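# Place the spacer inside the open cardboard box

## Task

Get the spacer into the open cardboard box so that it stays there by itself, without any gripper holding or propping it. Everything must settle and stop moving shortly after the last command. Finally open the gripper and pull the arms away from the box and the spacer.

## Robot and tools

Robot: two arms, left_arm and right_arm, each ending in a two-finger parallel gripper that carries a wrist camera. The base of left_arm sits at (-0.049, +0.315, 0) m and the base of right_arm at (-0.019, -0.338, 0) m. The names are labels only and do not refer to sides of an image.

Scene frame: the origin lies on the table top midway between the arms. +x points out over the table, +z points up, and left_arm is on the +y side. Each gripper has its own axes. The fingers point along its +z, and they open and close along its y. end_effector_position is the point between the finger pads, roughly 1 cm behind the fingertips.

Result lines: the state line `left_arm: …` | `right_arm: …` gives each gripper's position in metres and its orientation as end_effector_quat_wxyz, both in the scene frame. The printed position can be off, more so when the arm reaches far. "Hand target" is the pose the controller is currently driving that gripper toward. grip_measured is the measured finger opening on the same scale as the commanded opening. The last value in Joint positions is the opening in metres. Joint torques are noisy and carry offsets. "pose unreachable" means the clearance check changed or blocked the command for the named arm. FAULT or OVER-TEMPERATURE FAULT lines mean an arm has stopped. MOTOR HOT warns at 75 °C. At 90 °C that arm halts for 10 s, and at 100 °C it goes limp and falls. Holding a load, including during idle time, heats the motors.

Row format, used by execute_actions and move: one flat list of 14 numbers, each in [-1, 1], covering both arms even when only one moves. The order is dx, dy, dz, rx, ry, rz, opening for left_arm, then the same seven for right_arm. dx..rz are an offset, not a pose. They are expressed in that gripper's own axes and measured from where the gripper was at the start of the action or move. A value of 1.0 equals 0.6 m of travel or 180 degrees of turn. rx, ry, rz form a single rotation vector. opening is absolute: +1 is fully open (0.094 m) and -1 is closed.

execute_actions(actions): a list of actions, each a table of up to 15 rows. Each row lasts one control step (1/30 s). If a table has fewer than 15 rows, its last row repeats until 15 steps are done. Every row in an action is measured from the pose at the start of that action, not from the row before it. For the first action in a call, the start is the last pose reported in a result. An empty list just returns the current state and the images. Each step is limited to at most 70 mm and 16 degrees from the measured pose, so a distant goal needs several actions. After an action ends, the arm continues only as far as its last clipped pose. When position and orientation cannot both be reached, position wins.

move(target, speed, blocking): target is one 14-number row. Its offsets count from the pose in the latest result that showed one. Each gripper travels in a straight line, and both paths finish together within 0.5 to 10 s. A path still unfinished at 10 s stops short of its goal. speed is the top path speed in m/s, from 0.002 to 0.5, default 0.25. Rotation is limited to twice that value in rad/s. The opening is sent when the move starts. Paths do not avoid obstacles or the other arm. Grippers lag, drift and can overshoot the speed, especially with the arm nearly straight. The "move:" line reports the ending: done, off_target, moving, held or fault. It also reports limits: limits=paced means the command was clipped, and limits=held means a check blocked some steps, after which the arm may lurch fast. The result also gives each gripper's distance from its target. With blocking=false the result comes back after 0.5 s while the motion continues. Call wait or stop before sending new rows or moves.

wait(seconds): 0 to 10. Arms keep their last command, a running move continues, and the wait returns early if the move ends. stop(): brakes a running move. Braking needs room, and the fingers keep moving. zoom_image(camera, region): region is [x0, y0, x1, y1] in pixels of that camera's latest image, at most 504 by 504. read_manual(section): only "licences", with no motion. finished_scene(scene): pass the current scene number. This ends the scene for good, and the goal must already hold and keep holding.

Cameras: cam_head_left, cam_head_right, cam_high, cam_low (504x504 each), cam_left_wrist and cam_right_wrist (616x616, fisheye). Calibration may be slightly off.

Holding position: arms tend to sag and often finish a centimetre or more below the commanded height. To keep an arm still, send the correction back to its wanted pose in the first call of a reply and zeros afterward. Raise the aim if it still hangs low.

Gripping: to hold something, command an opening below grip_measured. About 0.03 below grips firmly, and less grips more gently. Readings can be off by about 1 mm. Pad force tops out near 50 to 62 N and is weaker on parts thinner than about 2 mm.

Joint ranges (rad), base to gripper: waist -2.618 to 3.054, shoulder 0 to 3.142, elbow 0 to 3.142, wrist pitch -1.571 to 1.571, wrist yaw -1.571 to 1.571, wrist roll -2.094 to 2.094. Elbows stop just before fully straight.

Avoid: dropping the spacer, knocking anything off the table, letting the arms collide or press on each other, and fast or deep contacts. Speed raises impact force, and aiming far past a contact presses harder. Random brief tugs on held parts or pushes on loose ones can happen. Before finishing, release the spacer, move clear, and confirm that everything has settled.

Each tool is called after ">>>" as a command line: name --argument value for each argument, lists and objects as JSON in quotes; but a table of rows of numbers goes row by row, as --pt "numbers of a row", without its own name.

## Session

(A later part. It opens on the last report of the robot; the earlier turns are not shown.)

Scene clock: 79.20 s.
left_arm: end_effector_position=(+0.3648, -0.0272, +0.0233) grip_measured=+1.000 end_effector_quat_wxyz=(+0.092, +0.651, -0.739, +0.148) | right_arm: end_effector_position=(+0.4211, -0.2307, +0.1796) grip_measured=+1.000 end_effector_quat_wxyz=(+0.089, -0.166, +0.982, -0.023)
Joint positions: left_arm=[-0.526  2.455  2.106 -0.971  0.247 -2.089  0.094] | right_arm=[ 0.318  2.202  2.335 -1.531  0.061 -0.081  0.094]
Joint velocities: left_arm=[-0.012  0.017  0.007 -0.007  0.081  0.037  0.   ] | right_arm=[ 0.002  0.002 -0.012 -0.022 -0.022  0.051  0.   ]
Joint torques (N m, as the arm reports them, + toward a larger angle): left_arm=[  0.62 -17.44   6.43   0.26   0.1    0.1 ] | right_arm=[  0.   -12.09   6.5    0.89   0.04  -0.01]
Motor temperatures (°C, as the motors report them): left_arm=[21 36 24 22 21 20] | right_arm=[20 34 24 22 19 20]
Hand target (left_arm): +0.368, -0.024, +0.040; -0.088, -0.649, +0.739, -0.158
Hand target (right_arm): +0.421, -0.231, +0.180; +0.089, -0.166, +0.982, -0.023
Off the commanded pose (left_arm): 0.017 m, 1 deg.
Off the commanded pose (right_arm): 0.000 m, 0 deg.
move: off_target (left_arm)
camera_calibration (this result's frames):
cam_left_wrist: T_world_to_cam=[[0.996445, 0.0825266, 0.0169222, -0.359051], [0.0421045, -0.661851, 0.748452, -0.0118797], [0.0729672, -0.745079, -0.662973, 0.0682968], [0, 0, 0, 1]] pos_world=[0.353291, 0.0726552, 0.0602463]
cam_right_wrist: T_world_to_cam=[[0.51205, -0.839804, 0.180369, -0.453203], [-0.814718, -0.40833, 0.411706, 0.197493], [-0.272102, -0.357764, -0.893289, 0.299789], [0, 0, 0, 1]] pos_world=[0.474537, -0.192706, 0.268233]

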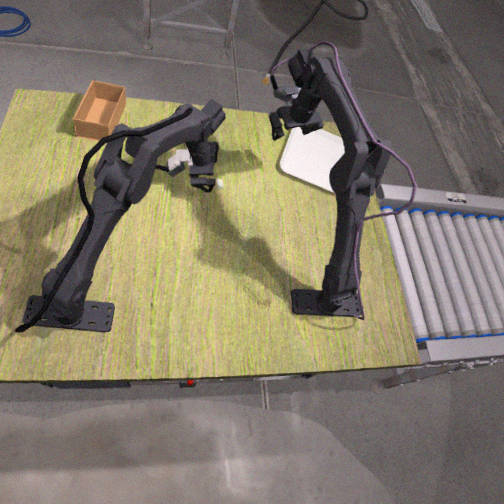

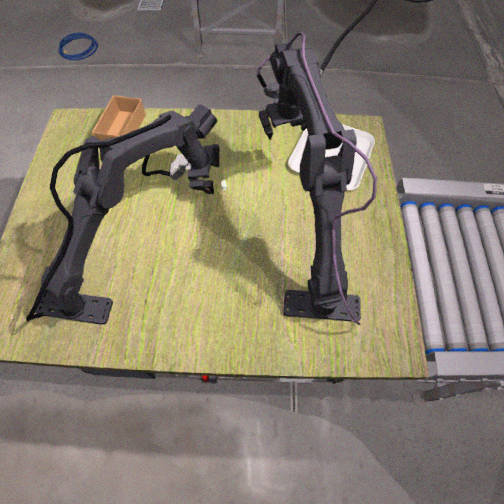

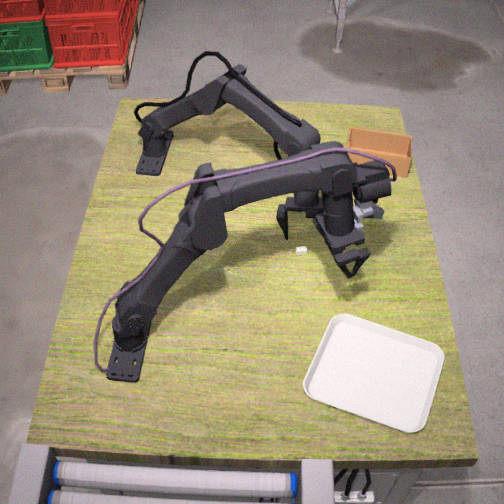

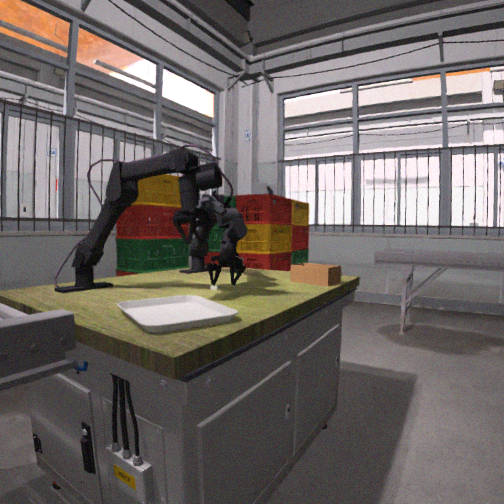

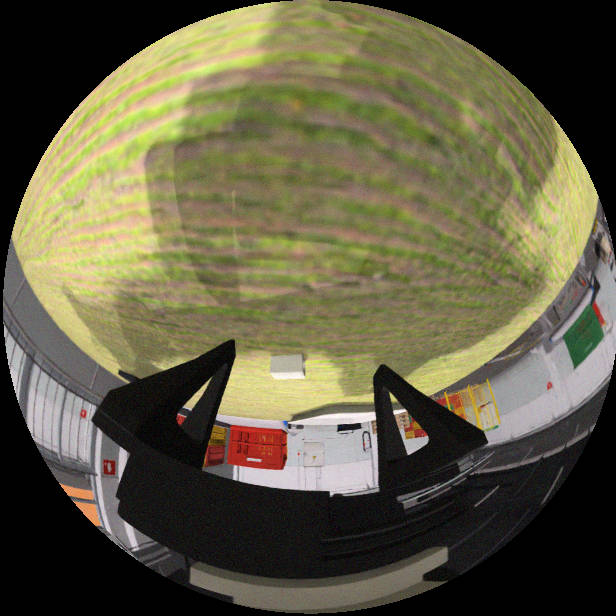

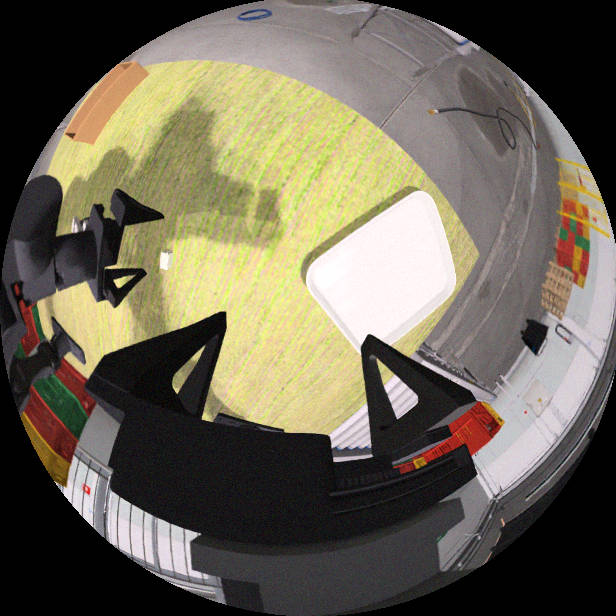

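>>> move --target '[0.055,0.0125,0.03,0,0,0,1, 0,0,0,0,0,0,1]' --speed 0.1

Scene clock: 84.43 s.
left_arm: end_effector_position=(+0.3555, -0.0628, +0.0158) grip_measured=+1.000 end_effector_quat_wxyz=(-0.098, -0.627, +0.758, -0.153) | right_arm: end_effector_position=(+0.4211, -0.2307, +0.1796) grip_measured=+1.000 end_effector_quat_wxyz=(+0.089, -0.166, +0.982, -0.023)
Joint positions: left_arm=[-0.586  2.532  2.214 -0.986  0.253 -2.089  0.094] | right_arm=[ 0.318  2.202  2.335 -1.531  0.061 -0.081  0.094]
Joint velocities: left_arm=[-0.012  0.012 -0.002 -0.007 -0.051 -0.051  0.   ] | right_arm=[-0.002 -0.012 -0.012  0.066 -0.007 -0.051  0.   ]
Joint torques (N m, as the arm reports them, + toward a larger angle): left_arm=[ -0.16 -14.69   7.54   0.29   0.03  -0.07] | right_arm=[  0.01 -12.08   6.43   0.9    0.04   0.01]
Motor temperatures (°C, as the motors report them): left_arm=[21 37 24 22 21 20] | right_arm=[20 34 24 22 19 20]
Hand target (left_arm): +0.355, -0.063, +0.016; -0.097, -0.629, +0.757, -0.147
Hand target (right_arm): +0.421, -0.231, +0.180; +0.089, -0.166, +0.982, -0.023
Off the commanded pose (left_arm): 0.002 m, 4 deg.
Off the commanded pose (right_arm): 0.000 m, 0 deg.
joint sent to its limit (left arm) — the command would take joint 6 (wrist roll) past its lower limit, so that joint was sent only as far as its limit.
move: off_target (left_arm)
camera_calibration (this result's frames):
cam_left_wrist: T_world_to_cam=[[0.999488, 0.0208751, 0.0242631, -0.351765], [-0.00478427, -0.652097, 0.758121, -0.012372], [0.0316477, -0.757848, -0.651663, 0.0511317], [0, 0, 0, 1]] pos_world=[0.349907, 0.0380254, 0.051235]
cam_right_wrist: T_world_to_cam=[[0.51205, -0.839804, 0.180369, -0.453203], [-0.814718, -0.40833, 0.411706, 0.197493], [-0.272102, -0.357764, -0.893289, 0.299789], [0, 0, 0, 1]] pos_world=[0.474537, -0.192706, 0.268233]

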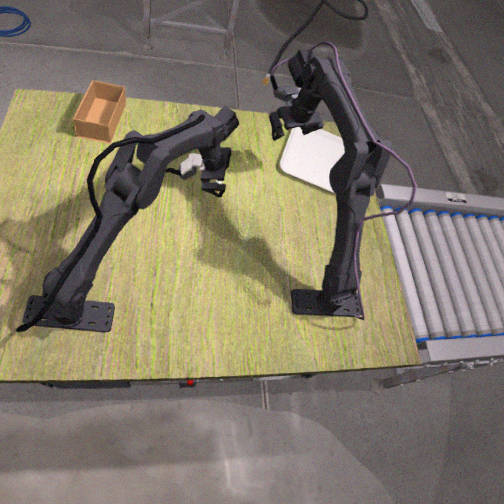

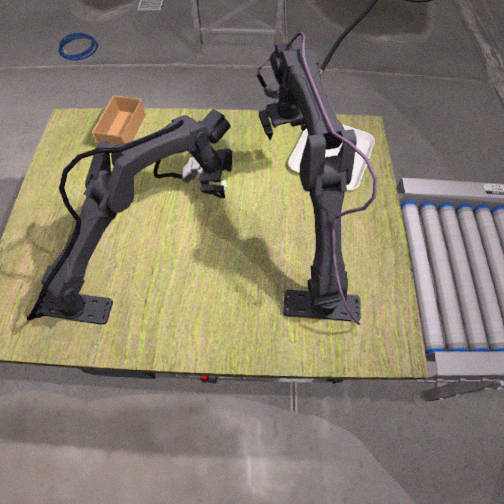

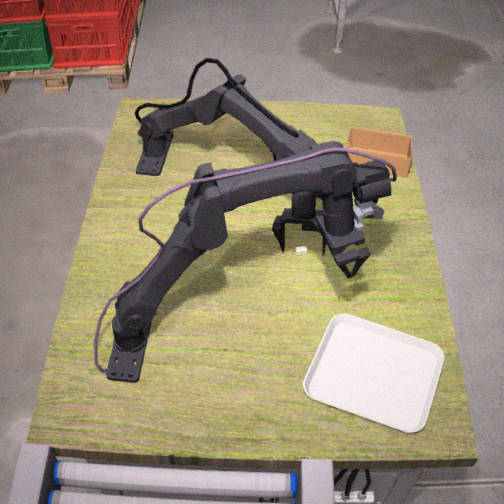

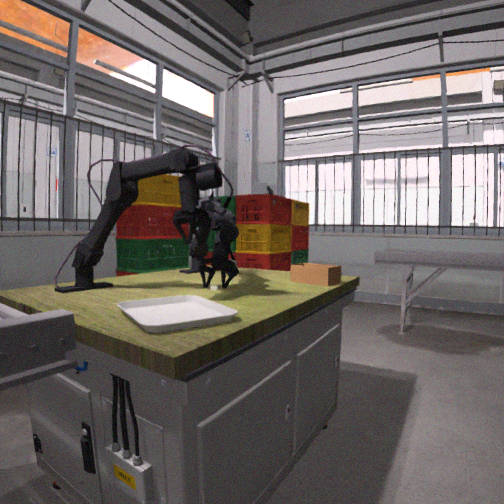

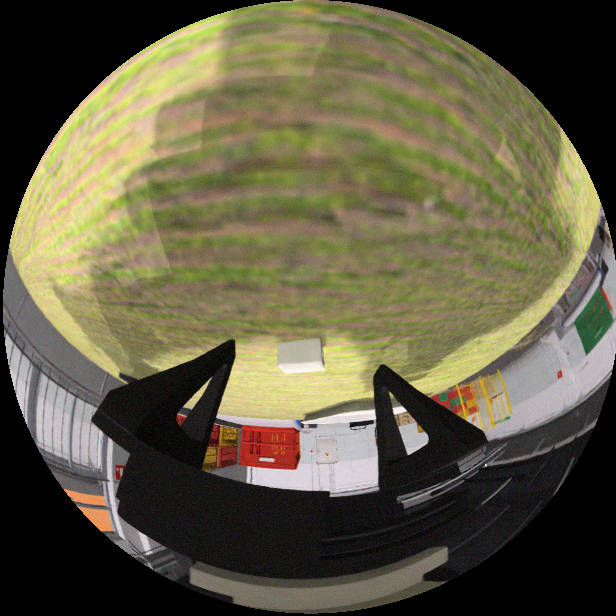

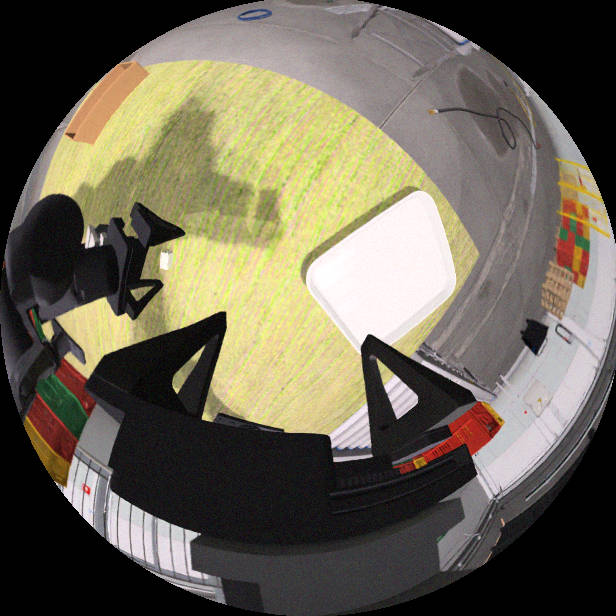

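>>> move --target '[0,0,0.01,0,0,0,-1, 0,0,0,0,0,0,1]' --speed 0.1

Scene clock: 87.17 s.
left_arm: end_effector_position=(+0.3563, -0.0638, +0.0144) grip_measured=-0.482 end_effector_quat_wxyz=(-0.098, -0.626, +0.758, -0.155) | right_arm: end_effector_position=(+0.4211, -0.2307, +0.1796) grip_measured=+1.000 end_effector_quat_wxyz=(+0.089, -0.166, +0.982, -0.023)
Joint positions: left_arm=[-0.586  2.536  2.215 -0.979  0.255 -2.089  0.024] | right_arm=[ 0.318  2.202  2.335 -1.531  0.061 -0.081  0.094]
Joint velocities: left_arm=[ 0.002 -0.017 -0.007  0.007  0.022 -0.037 -0.002] | right_arm=[ 0.012 -0.012  0.012  0.051 -0.007 -0.095  0.   ]
Joint torques (N m, as the arm reports them, + toward a larger angle): left_arm=[ -0.11 -14.76   5.75   0.59   0.08  -0.01] | right_arm=[  0.09 -12.03   6.46   0.92   0.04   0.  ]
Motor temperatures (°C, as the motors report them): left_arm=[21 37 24 22 21 20] | right_arm=[20 34 24 22 19 20]
Hand target (left_arm): +0.356, -0.065, +0.010; -0.098, -0.627, +0.758, -0.153
Hand target (right_arm): +0.421, -0.231, +0.180; +0.089, -0.166, +0.982, -0.023
Off the commanded pose (left_arm): 0.004 m, 0 deg.
Off the commanded pose (right_arm): 0.000 m, 0 deg.
move: done
camera_calibration (this result's frames):
cam_left_wrist: T_world_to_cam=[[0.999444, 0.0206475, 0.0261961, -0.352635], [-0.00649728, -0.649815, 0.760064, -0.0112665], [0.0327161, -0.759812, -0.64932, 0.0489672], [0, 0, 0, 1]] pos_world=[0.350764, 0.0371657, 0.0495964]
cam_right_wrist: T_world_to_cam=[[0.51205, -0.839804, 0.180369, -0.453203], [-0.814718, -0.40833, 0.411706, 0.197493], [-0.272102, -0.357764, -0.893289, 0.299789], [0, 0, 0, 1]] pos_world=[0.474537, -0.192706, 0.268233]

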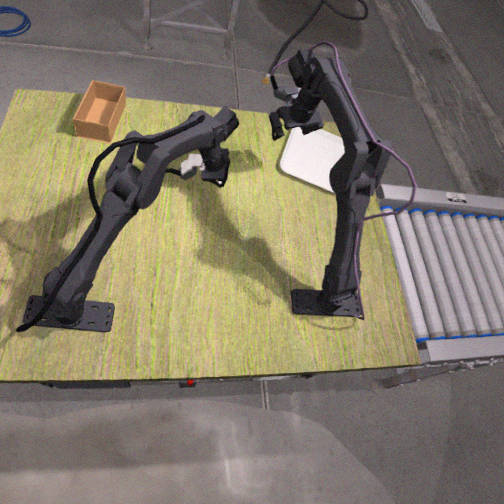

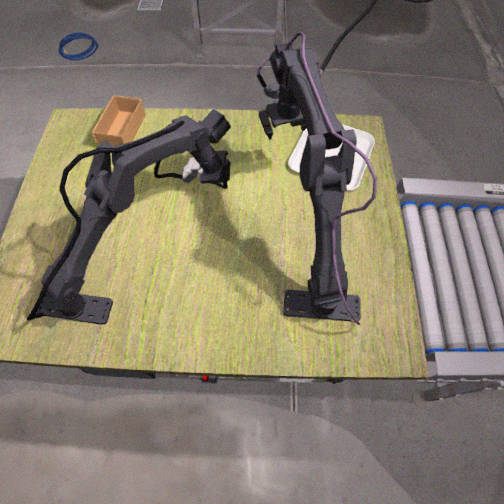

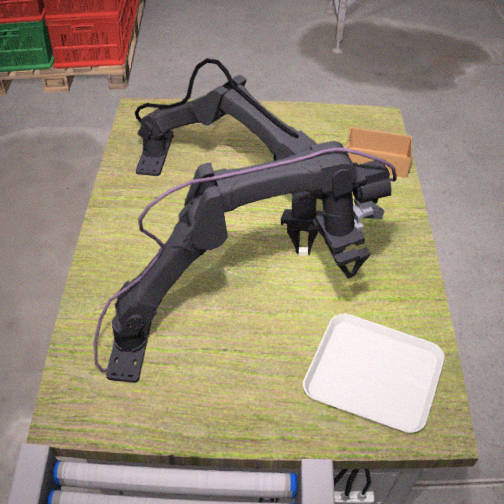

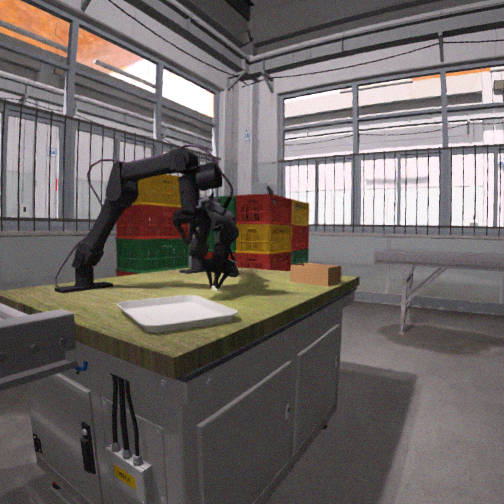

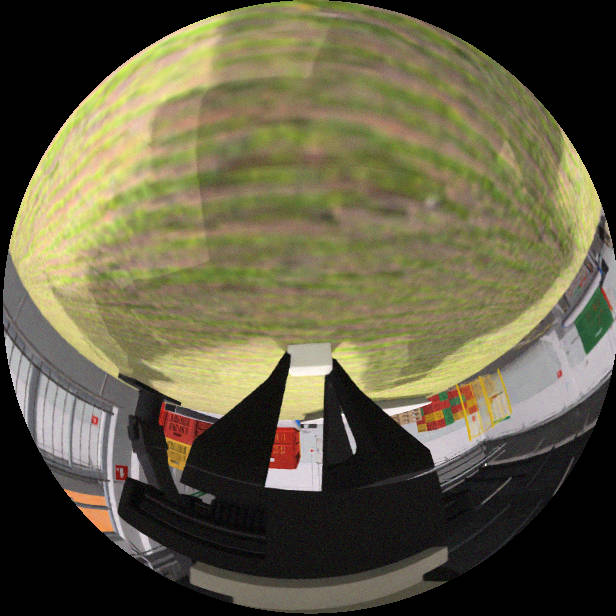

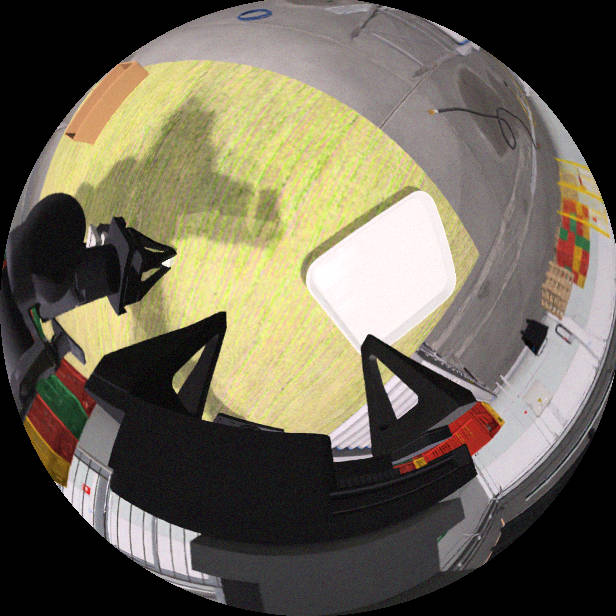

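>>> move --target '[-0.603,-0.315,-0.435,0,0,0,-1, 0,0,0,0,0,0,1]' --speed 0.4

Scene clock: 95.30 s.
left_arm: end_effector_position=(+0.5937, +0.3323, +0.1403) grip_measured=-0.482 end_effector_quat_wxyz=(-0.121, +0.654, -0.659, +0.352) | right_arm: end_effector_position=(+0.4211, -0.2307, +0.1796) grip_measured=+1.000 end_effector_quat_wxyz=(+0.089, -0.166, +0.982, -0.023)
Joint positions: left_arm=[ 0.219  2.692  2.819 -1.027  0.395 -1.571  0.024] | right_arm=[ 0.318  2.202  2.335 -1.531  0.061 -0.081  0.094]
Joint velocities: left_arm=[-0.012  0.007 -0.017  0.007  0.037  0.022 -0.001] | right_arm=[ 0.002  0.002 -0.007 -0.037 -0.007  0.022  0.   ]
Joint torques (N m, as the arm reports them, + toward a larger angle): left_arm=[ -0.44 -16.74   8.41   1.2    0.16   0.05] | right_arm=[  0.   -12.06   6.49   0.89   0.03  -0.01]
Motor temperatures (°C, as the motors report them): left_arm=[21 38 24 22 21 20] | right_arm=[20 34 24 22 19 20]
Hand target (left_arm): +0.599, +0.328, +0.157; -0.137, +0.641, -0.660, +0.367
Hand target (right_arm): +0.421, -0.231, +0.180; +0.089, -0.166, +0.982, -0.023
Off the commanded pose (left_arm): 0.016 m, 36 deg; orientation clipped at the last step of the last action.
Off the commanded pose (right_arm): 0.000 m, 0 deg.
elbow stopped short (left arm): the move would have taken joint 3 (elbow) straighter than the controller allows; a more bent joint 3 avoids this.
move: off_target (left_arm); limits=paced
camera_calibration (this result's frames):
cam_left_wrist: T_world_to_cam=[[0.791255, 0.292104, 0.537206, -0.639649], [-0.2498, -0.647467, 0.719991, 0.301293], [0.558135, -0.703891, -0.439344, 0.0638494], [0, 0, 0, 1]] pos_world=[0.545752, 0.426864, 0.154748]
cam_right_wrist: T_world_to_cam=[[0.51205, -0.839804, 0.180369, -0.453203], [-0.814718, -0.40833, 0.411706, 0.197493], [-0.272102, -0.357764, -0.893289, 0.299789], [0, 0, 0, 1]] pos_world=[0.474537, -0.192706, 0.268233]

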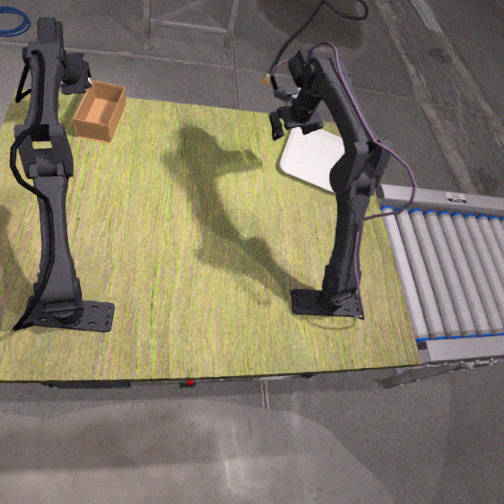

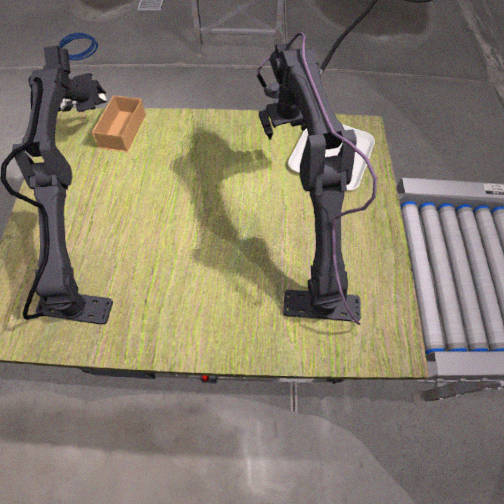

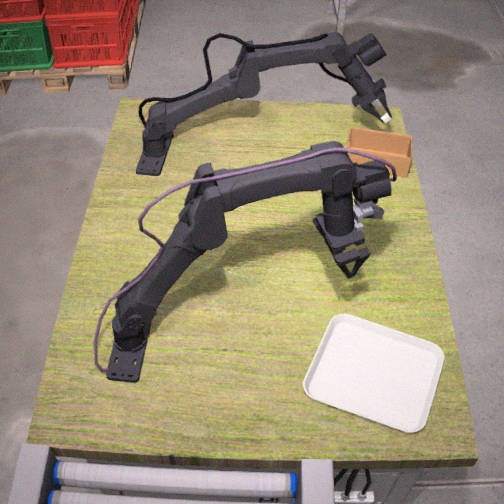

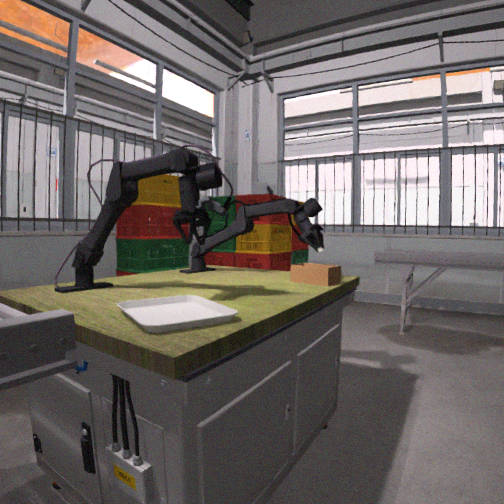

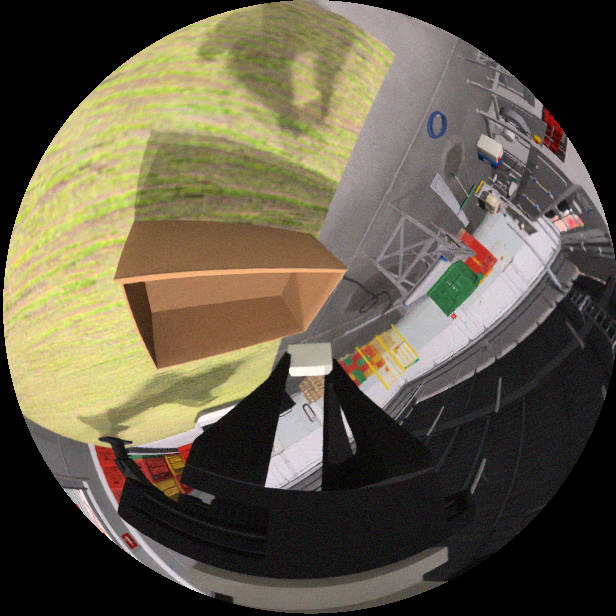

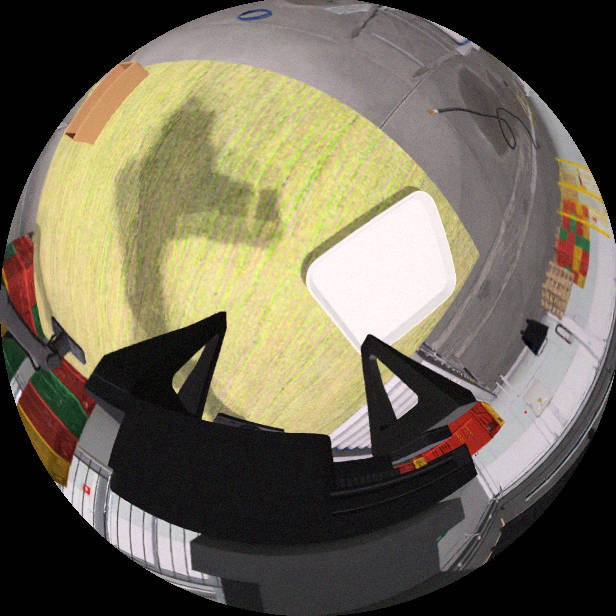

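>>> move --target '[0.065,0.054,0.0265,0,0,0,-1, 0,0,0,0,0,0,1]' --speed 0.2

Scene clock: 101.03 s.
left_arm: end_effector_position=(+0.5712, +0.2843, +0.1053) grip_measured=-0.482 end_effector_quat_wxyz=(-0.108, +0.655, -0.664, +0.343) | right_arm: end_effector_position=(+0.4211, -0.2307, +0.1796) grip_measured=+1.000 end_effector_quat_wxyz=(+0.089, -0.166, +0.982, -0.023)
Joint positions: left_arm=[ 0.134  2.426  2.19  -0.671  0.349 -1.632  0.024] | right_arm=[ 0.318  2.202  2.335 -1.531  0.061 -0.081  0.094]
Joint velocities: left_arm=[-0.002 -0.002 -0.002 -0.007  0.051  0.051  0.   ] | right_arm=[ 0.007 -0.012  0.002  0.037 -0.095  0.007  0.   ]
Joint torques (N m, as the arm reports them, + toward a larger angle): left_arm=[  0.23 -17.55   5.79   1.19   0.04   0.03] | right_arm=[  0.01 -12.14   6.52   0.9    0.03  -0.02]
Motor temperatures (°C, as the motors report them): left_arm=[21 39 24 23 21 20] | right_arm=[20 34 24 22 19 20]
Hand target (left_arm): +0.573, +0.287, +0.119; -0.121, +0.654, -0.659, +0.351
Hand target (right_arm): +0.421, -0.231, +0.180; +0.089, -0.166, +0.982, -0.023
Off the commanded pose (left_arm): 0.016 m, 2 deg.
Off the commanded pose (right_arm): 0.000 m, 0 deg.
move: off_target (left_arm)
camera_calibration (this result's frames):
cam_left_wrist: T_world_to_cam=[[0.810832, 0.283555, 0.512004, -0.595082], [-0.234874, -0.643628, 0.728407, 0.279324], [0.536084, -0.710872, -0.455274, 0.0435861], [0, 0, 0, 1]] pos_world=[0.524752, 0.379503, 0.121067]
cam_right_wrist: T_world_to_cam=[[0.51205, -0.839804, 0.180369, -0.453203], [-0.814718, -0.40833, 0.411706, 0.197493], [-0.272102, -0.357764, -0.893289, 0.299789], [0, 0, 0, 1]] pos_world=[0.474537, -0.192706, 0.268233]

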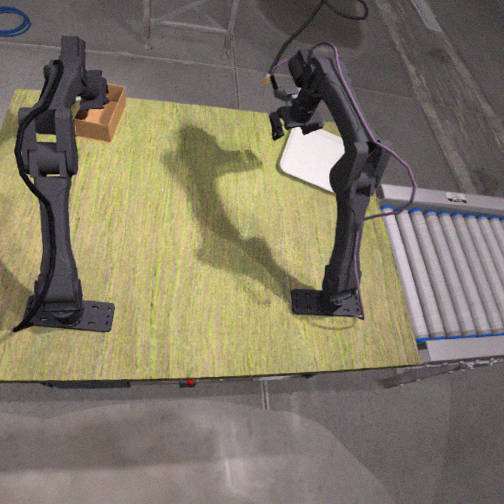

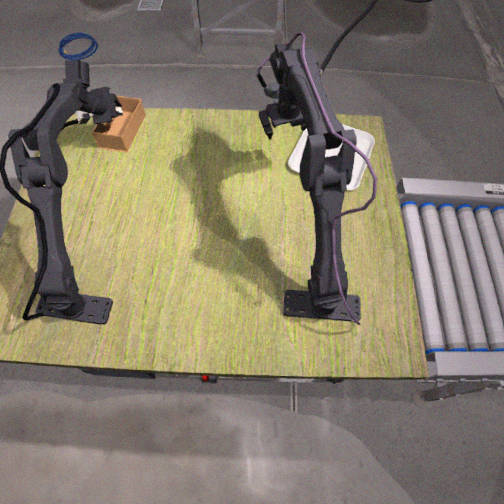

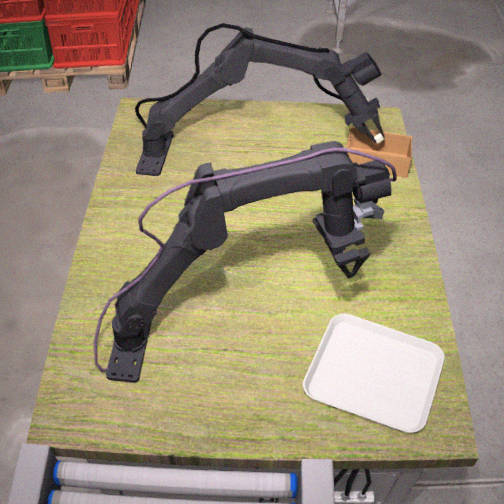

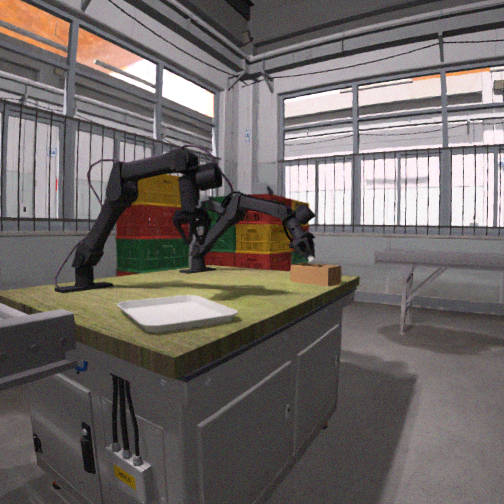

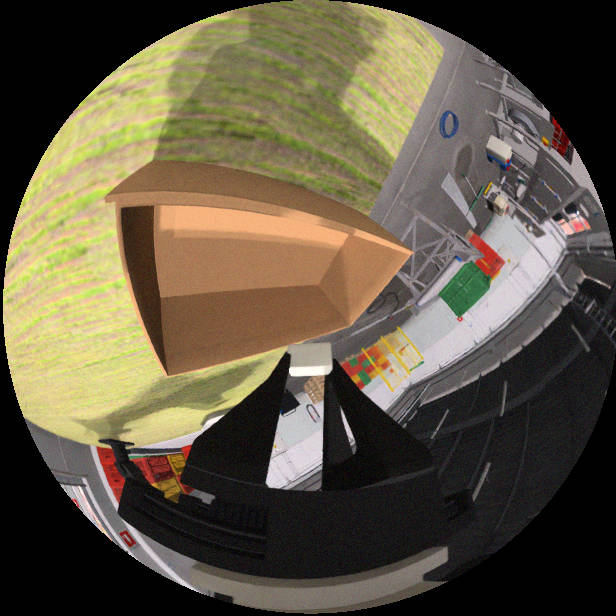

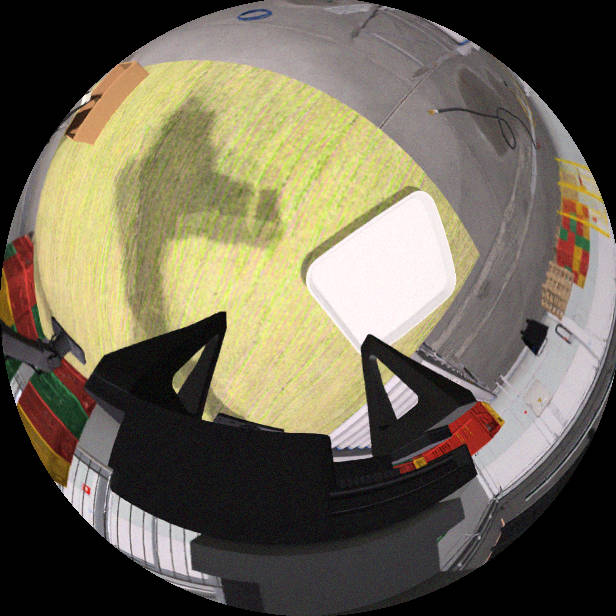

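Over the box. Release.

>>> move --target '[0,0,0,0,0,0,1, 0,0,0,0,0,0,1]' --speed 0.2

Scene clock: 103.07 s.
left_arm: end_effector_position=(+0.5715, +0.2844, +0.1055) grip_measured=+1.000 end_effector_quat_wxyz=(-0.109, +0.655, -0.664, +0.344) | right_arm: end_effector_position=(+0.4211, -0.2307, +0.1796) grip_measured=+1.000 end_effector_quat_wxyz=(+0.089, -0.166, +0.982, -0.023)
Joint positions: left_arm=[ 0.134  2.426  2.19  -0.67   0.348 -1.633  0.094] | right_arm=[ 0.318  2.202  2.335 -1.531  0.061 -0.081  0.094]
Joint velocities: left_arm=[-0.022 -0.007  0.002 -0.022  0.037 -0.022  0.   ] | right_arm=[-0.012 -0.002 -0.002  0.007  0.066 -0.022  0.   ]
Joint torques (N m, as the arm reports them, + toward a larger angle): left_arm=[ -0.07 -15.2    6.36   1.04   0.16   0.  ] | right_arm=[ -0.01 -12.08   6.54   0.9    0.04   0.  ]
Motor temperatures (°C, as the motors report them): left_arm=[21 39 24 23 21 20] | right_arm=[20 34 24 22 19 20]
Hand target (left_arm): +0.571, +0.284, +0.105; -0.108, +0.655, -0.664, +0.343
Hand target (right_arm): +0.421, -0.231, +0.180; +0.089, -0.166, +0.982, -0.023
Off the commanded pose (left_arm): 0.000 m, 0 deg.
Off the commanded pose (right_arm): 0.000 m, 0 deg.
move: done
camera_calibration (this result's frames):
cam_left_wrist: T_world_to_cam=[[0.809972, 0.283901, 0.513172, -0.59518], [-0.235553, -0.643855, 0.727987, 0.279791], [0.537084, -0.710529, -0.454631, 0.0428384], [0, 0, 0, 1]] pos_world=[0.524978, 0.379555, 0.121221]
cam_right_wrist: T_world_to_cam=[[0.51205, -0.839804, 0.180369, -0.453203], [-0.814718, -0.40833, 0.411706, 0.197493], [-0.272102, -0.357764, -0.893289, 0.299789], [0, 0, 0, 1]] pos_world=[0.474537, -0.192706, 0.268233]

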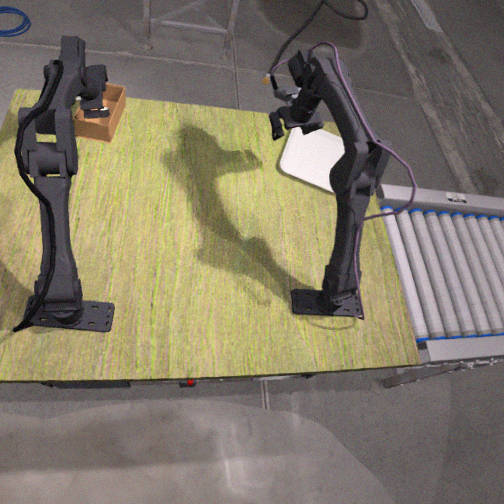

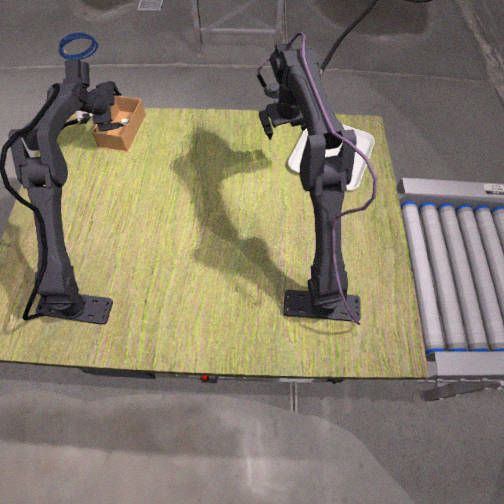

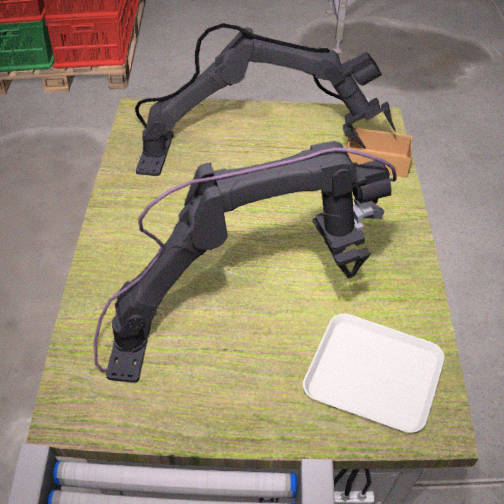

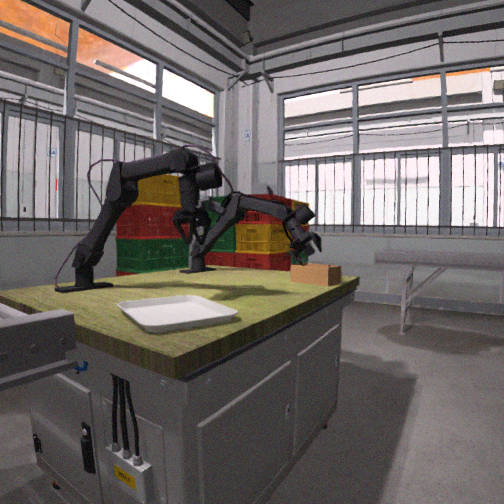

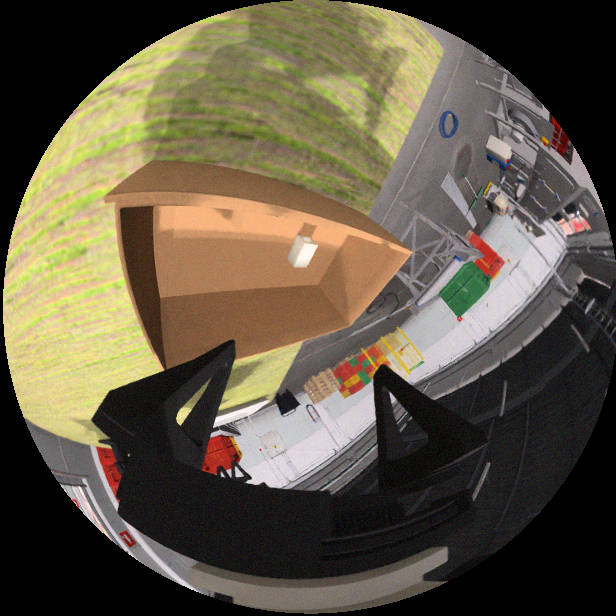

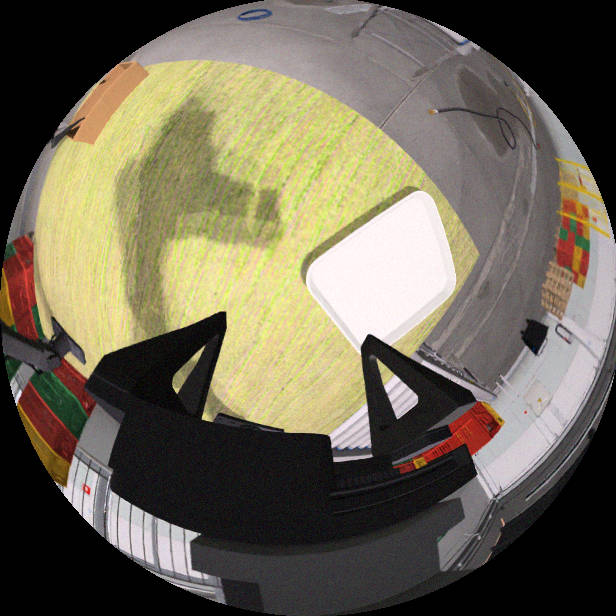

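>>> move --target '[0,0,-0.15,0,0,0,1, 0,0,0,0,0,0,1]' --speed 0.3

>>> finished_scene --scene 1

Scene clock: 106.00 s.
left_arm: end_effector_position=(+0.5203, +0.3127, +0.1728) grip_measured=+1.000 end_effector_quat_wxyz=(-0.112, +0.659, -0.658, +0.347) | right_arm: end_effector_position=(+0.4211, -0.2307, +0.1796) grip_measured=+1.000 end_effector_quat_wxyz=(+0.089, -0.166, +0.982, -0.023)
Joint positions: left_arm=[ 0.198  2.177  2.032 -0.769  0.383 -1.594  0.094] | right_arm=[ 0.318  2.202  2.335 -1.531  0.061 -0.081  0.094]
Joint velocities: left_arm=[ 0.017 -0.007 -0.022  0.051  0.007 -0.125  0.   ] | right_arm=[ 0.017  0.012  0.017  0.007 -0.139  0.066  0.   ]
Joint torques (N m, as the arm reports them, + toward a larger angle): left_arm=[ -0.12 -13.8    6.06   1.03   0.17   0.13] | right_arm=[  0.02 -12.03   6.42   0.91   0.02  -0.01]
Motor temperatures (°C, as the motors report them): left_arm=[21 39 24 23 21 20] | right_arm=[20 34 24 22 19 20]
Hand target (left_arm): +0.517, +0.312, +0.172; -0.108, +0.655, -0.664, +0.344
Hand target (right_arm): +0.421, -0.231, +0.180; +0.089, -0.166, +0.982, -0.023
Off the commanded pose (left_arm): 0.003 m, 1 deg.
Off the commanded pose (right_arm): 0.000 m, 0 deg.
move: done
camera_calibration (this result's frames):
cam_left_wrist: T_world_to_cam=[[0.802581, 0.297685, 0.51696, -0.59744], [-0.230888, -0.644041, 0.729316, 0.234337], [0.550049, -0.704695, -0.448163, 0.11131], [0, 0, 0, 1]] pos_world=[0.472374, 0.407211, 0.187831]
cam_right_wrist: T_world_to_cam=[[0.51205, -0.839804, 0.180369, -0.453203], [-0.814718, -0.40833, 0.411706, 0.197493], [-0.272102, -0.357764, -0.893289, 0.299789], [0, 0, 0, 1]] pos_world=[0.474537, -0.192706, 0.268233]

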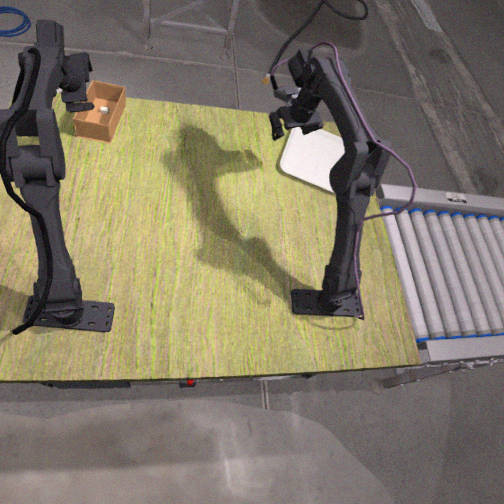

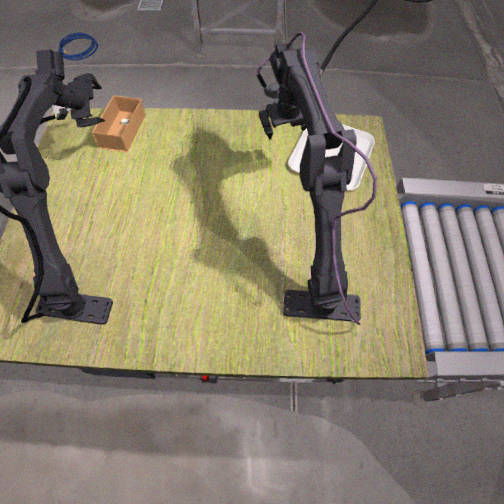

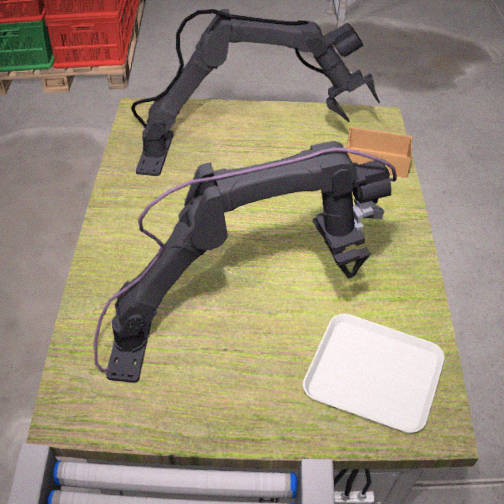

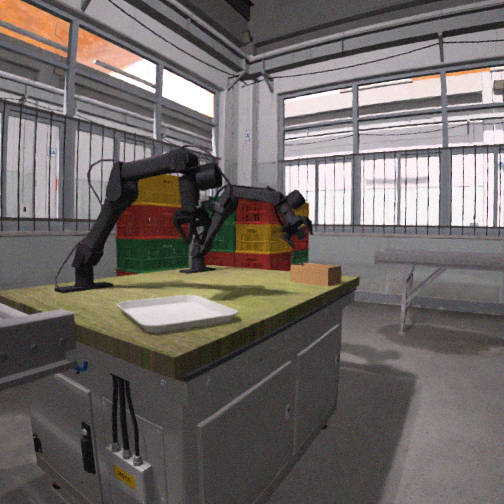

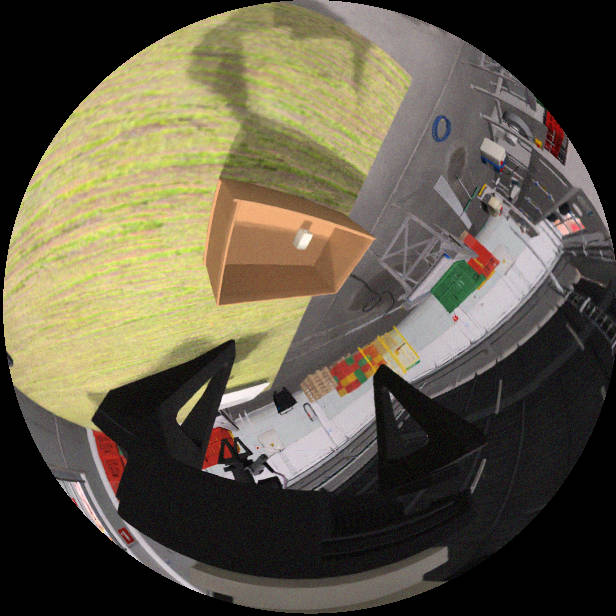

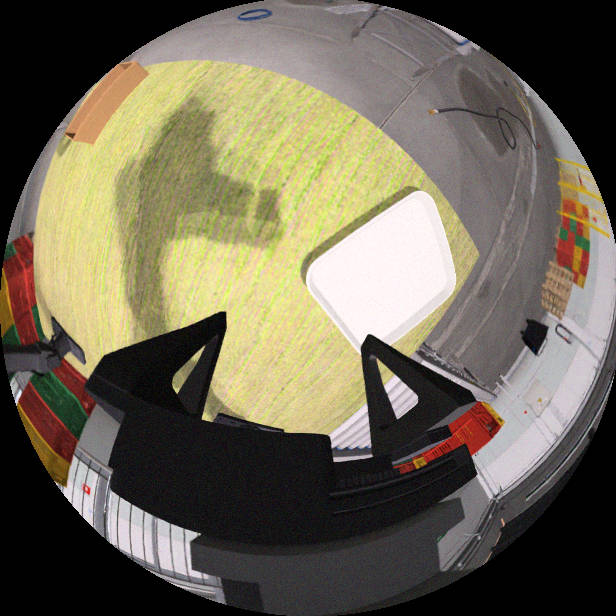

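The scene is finished: the task was done.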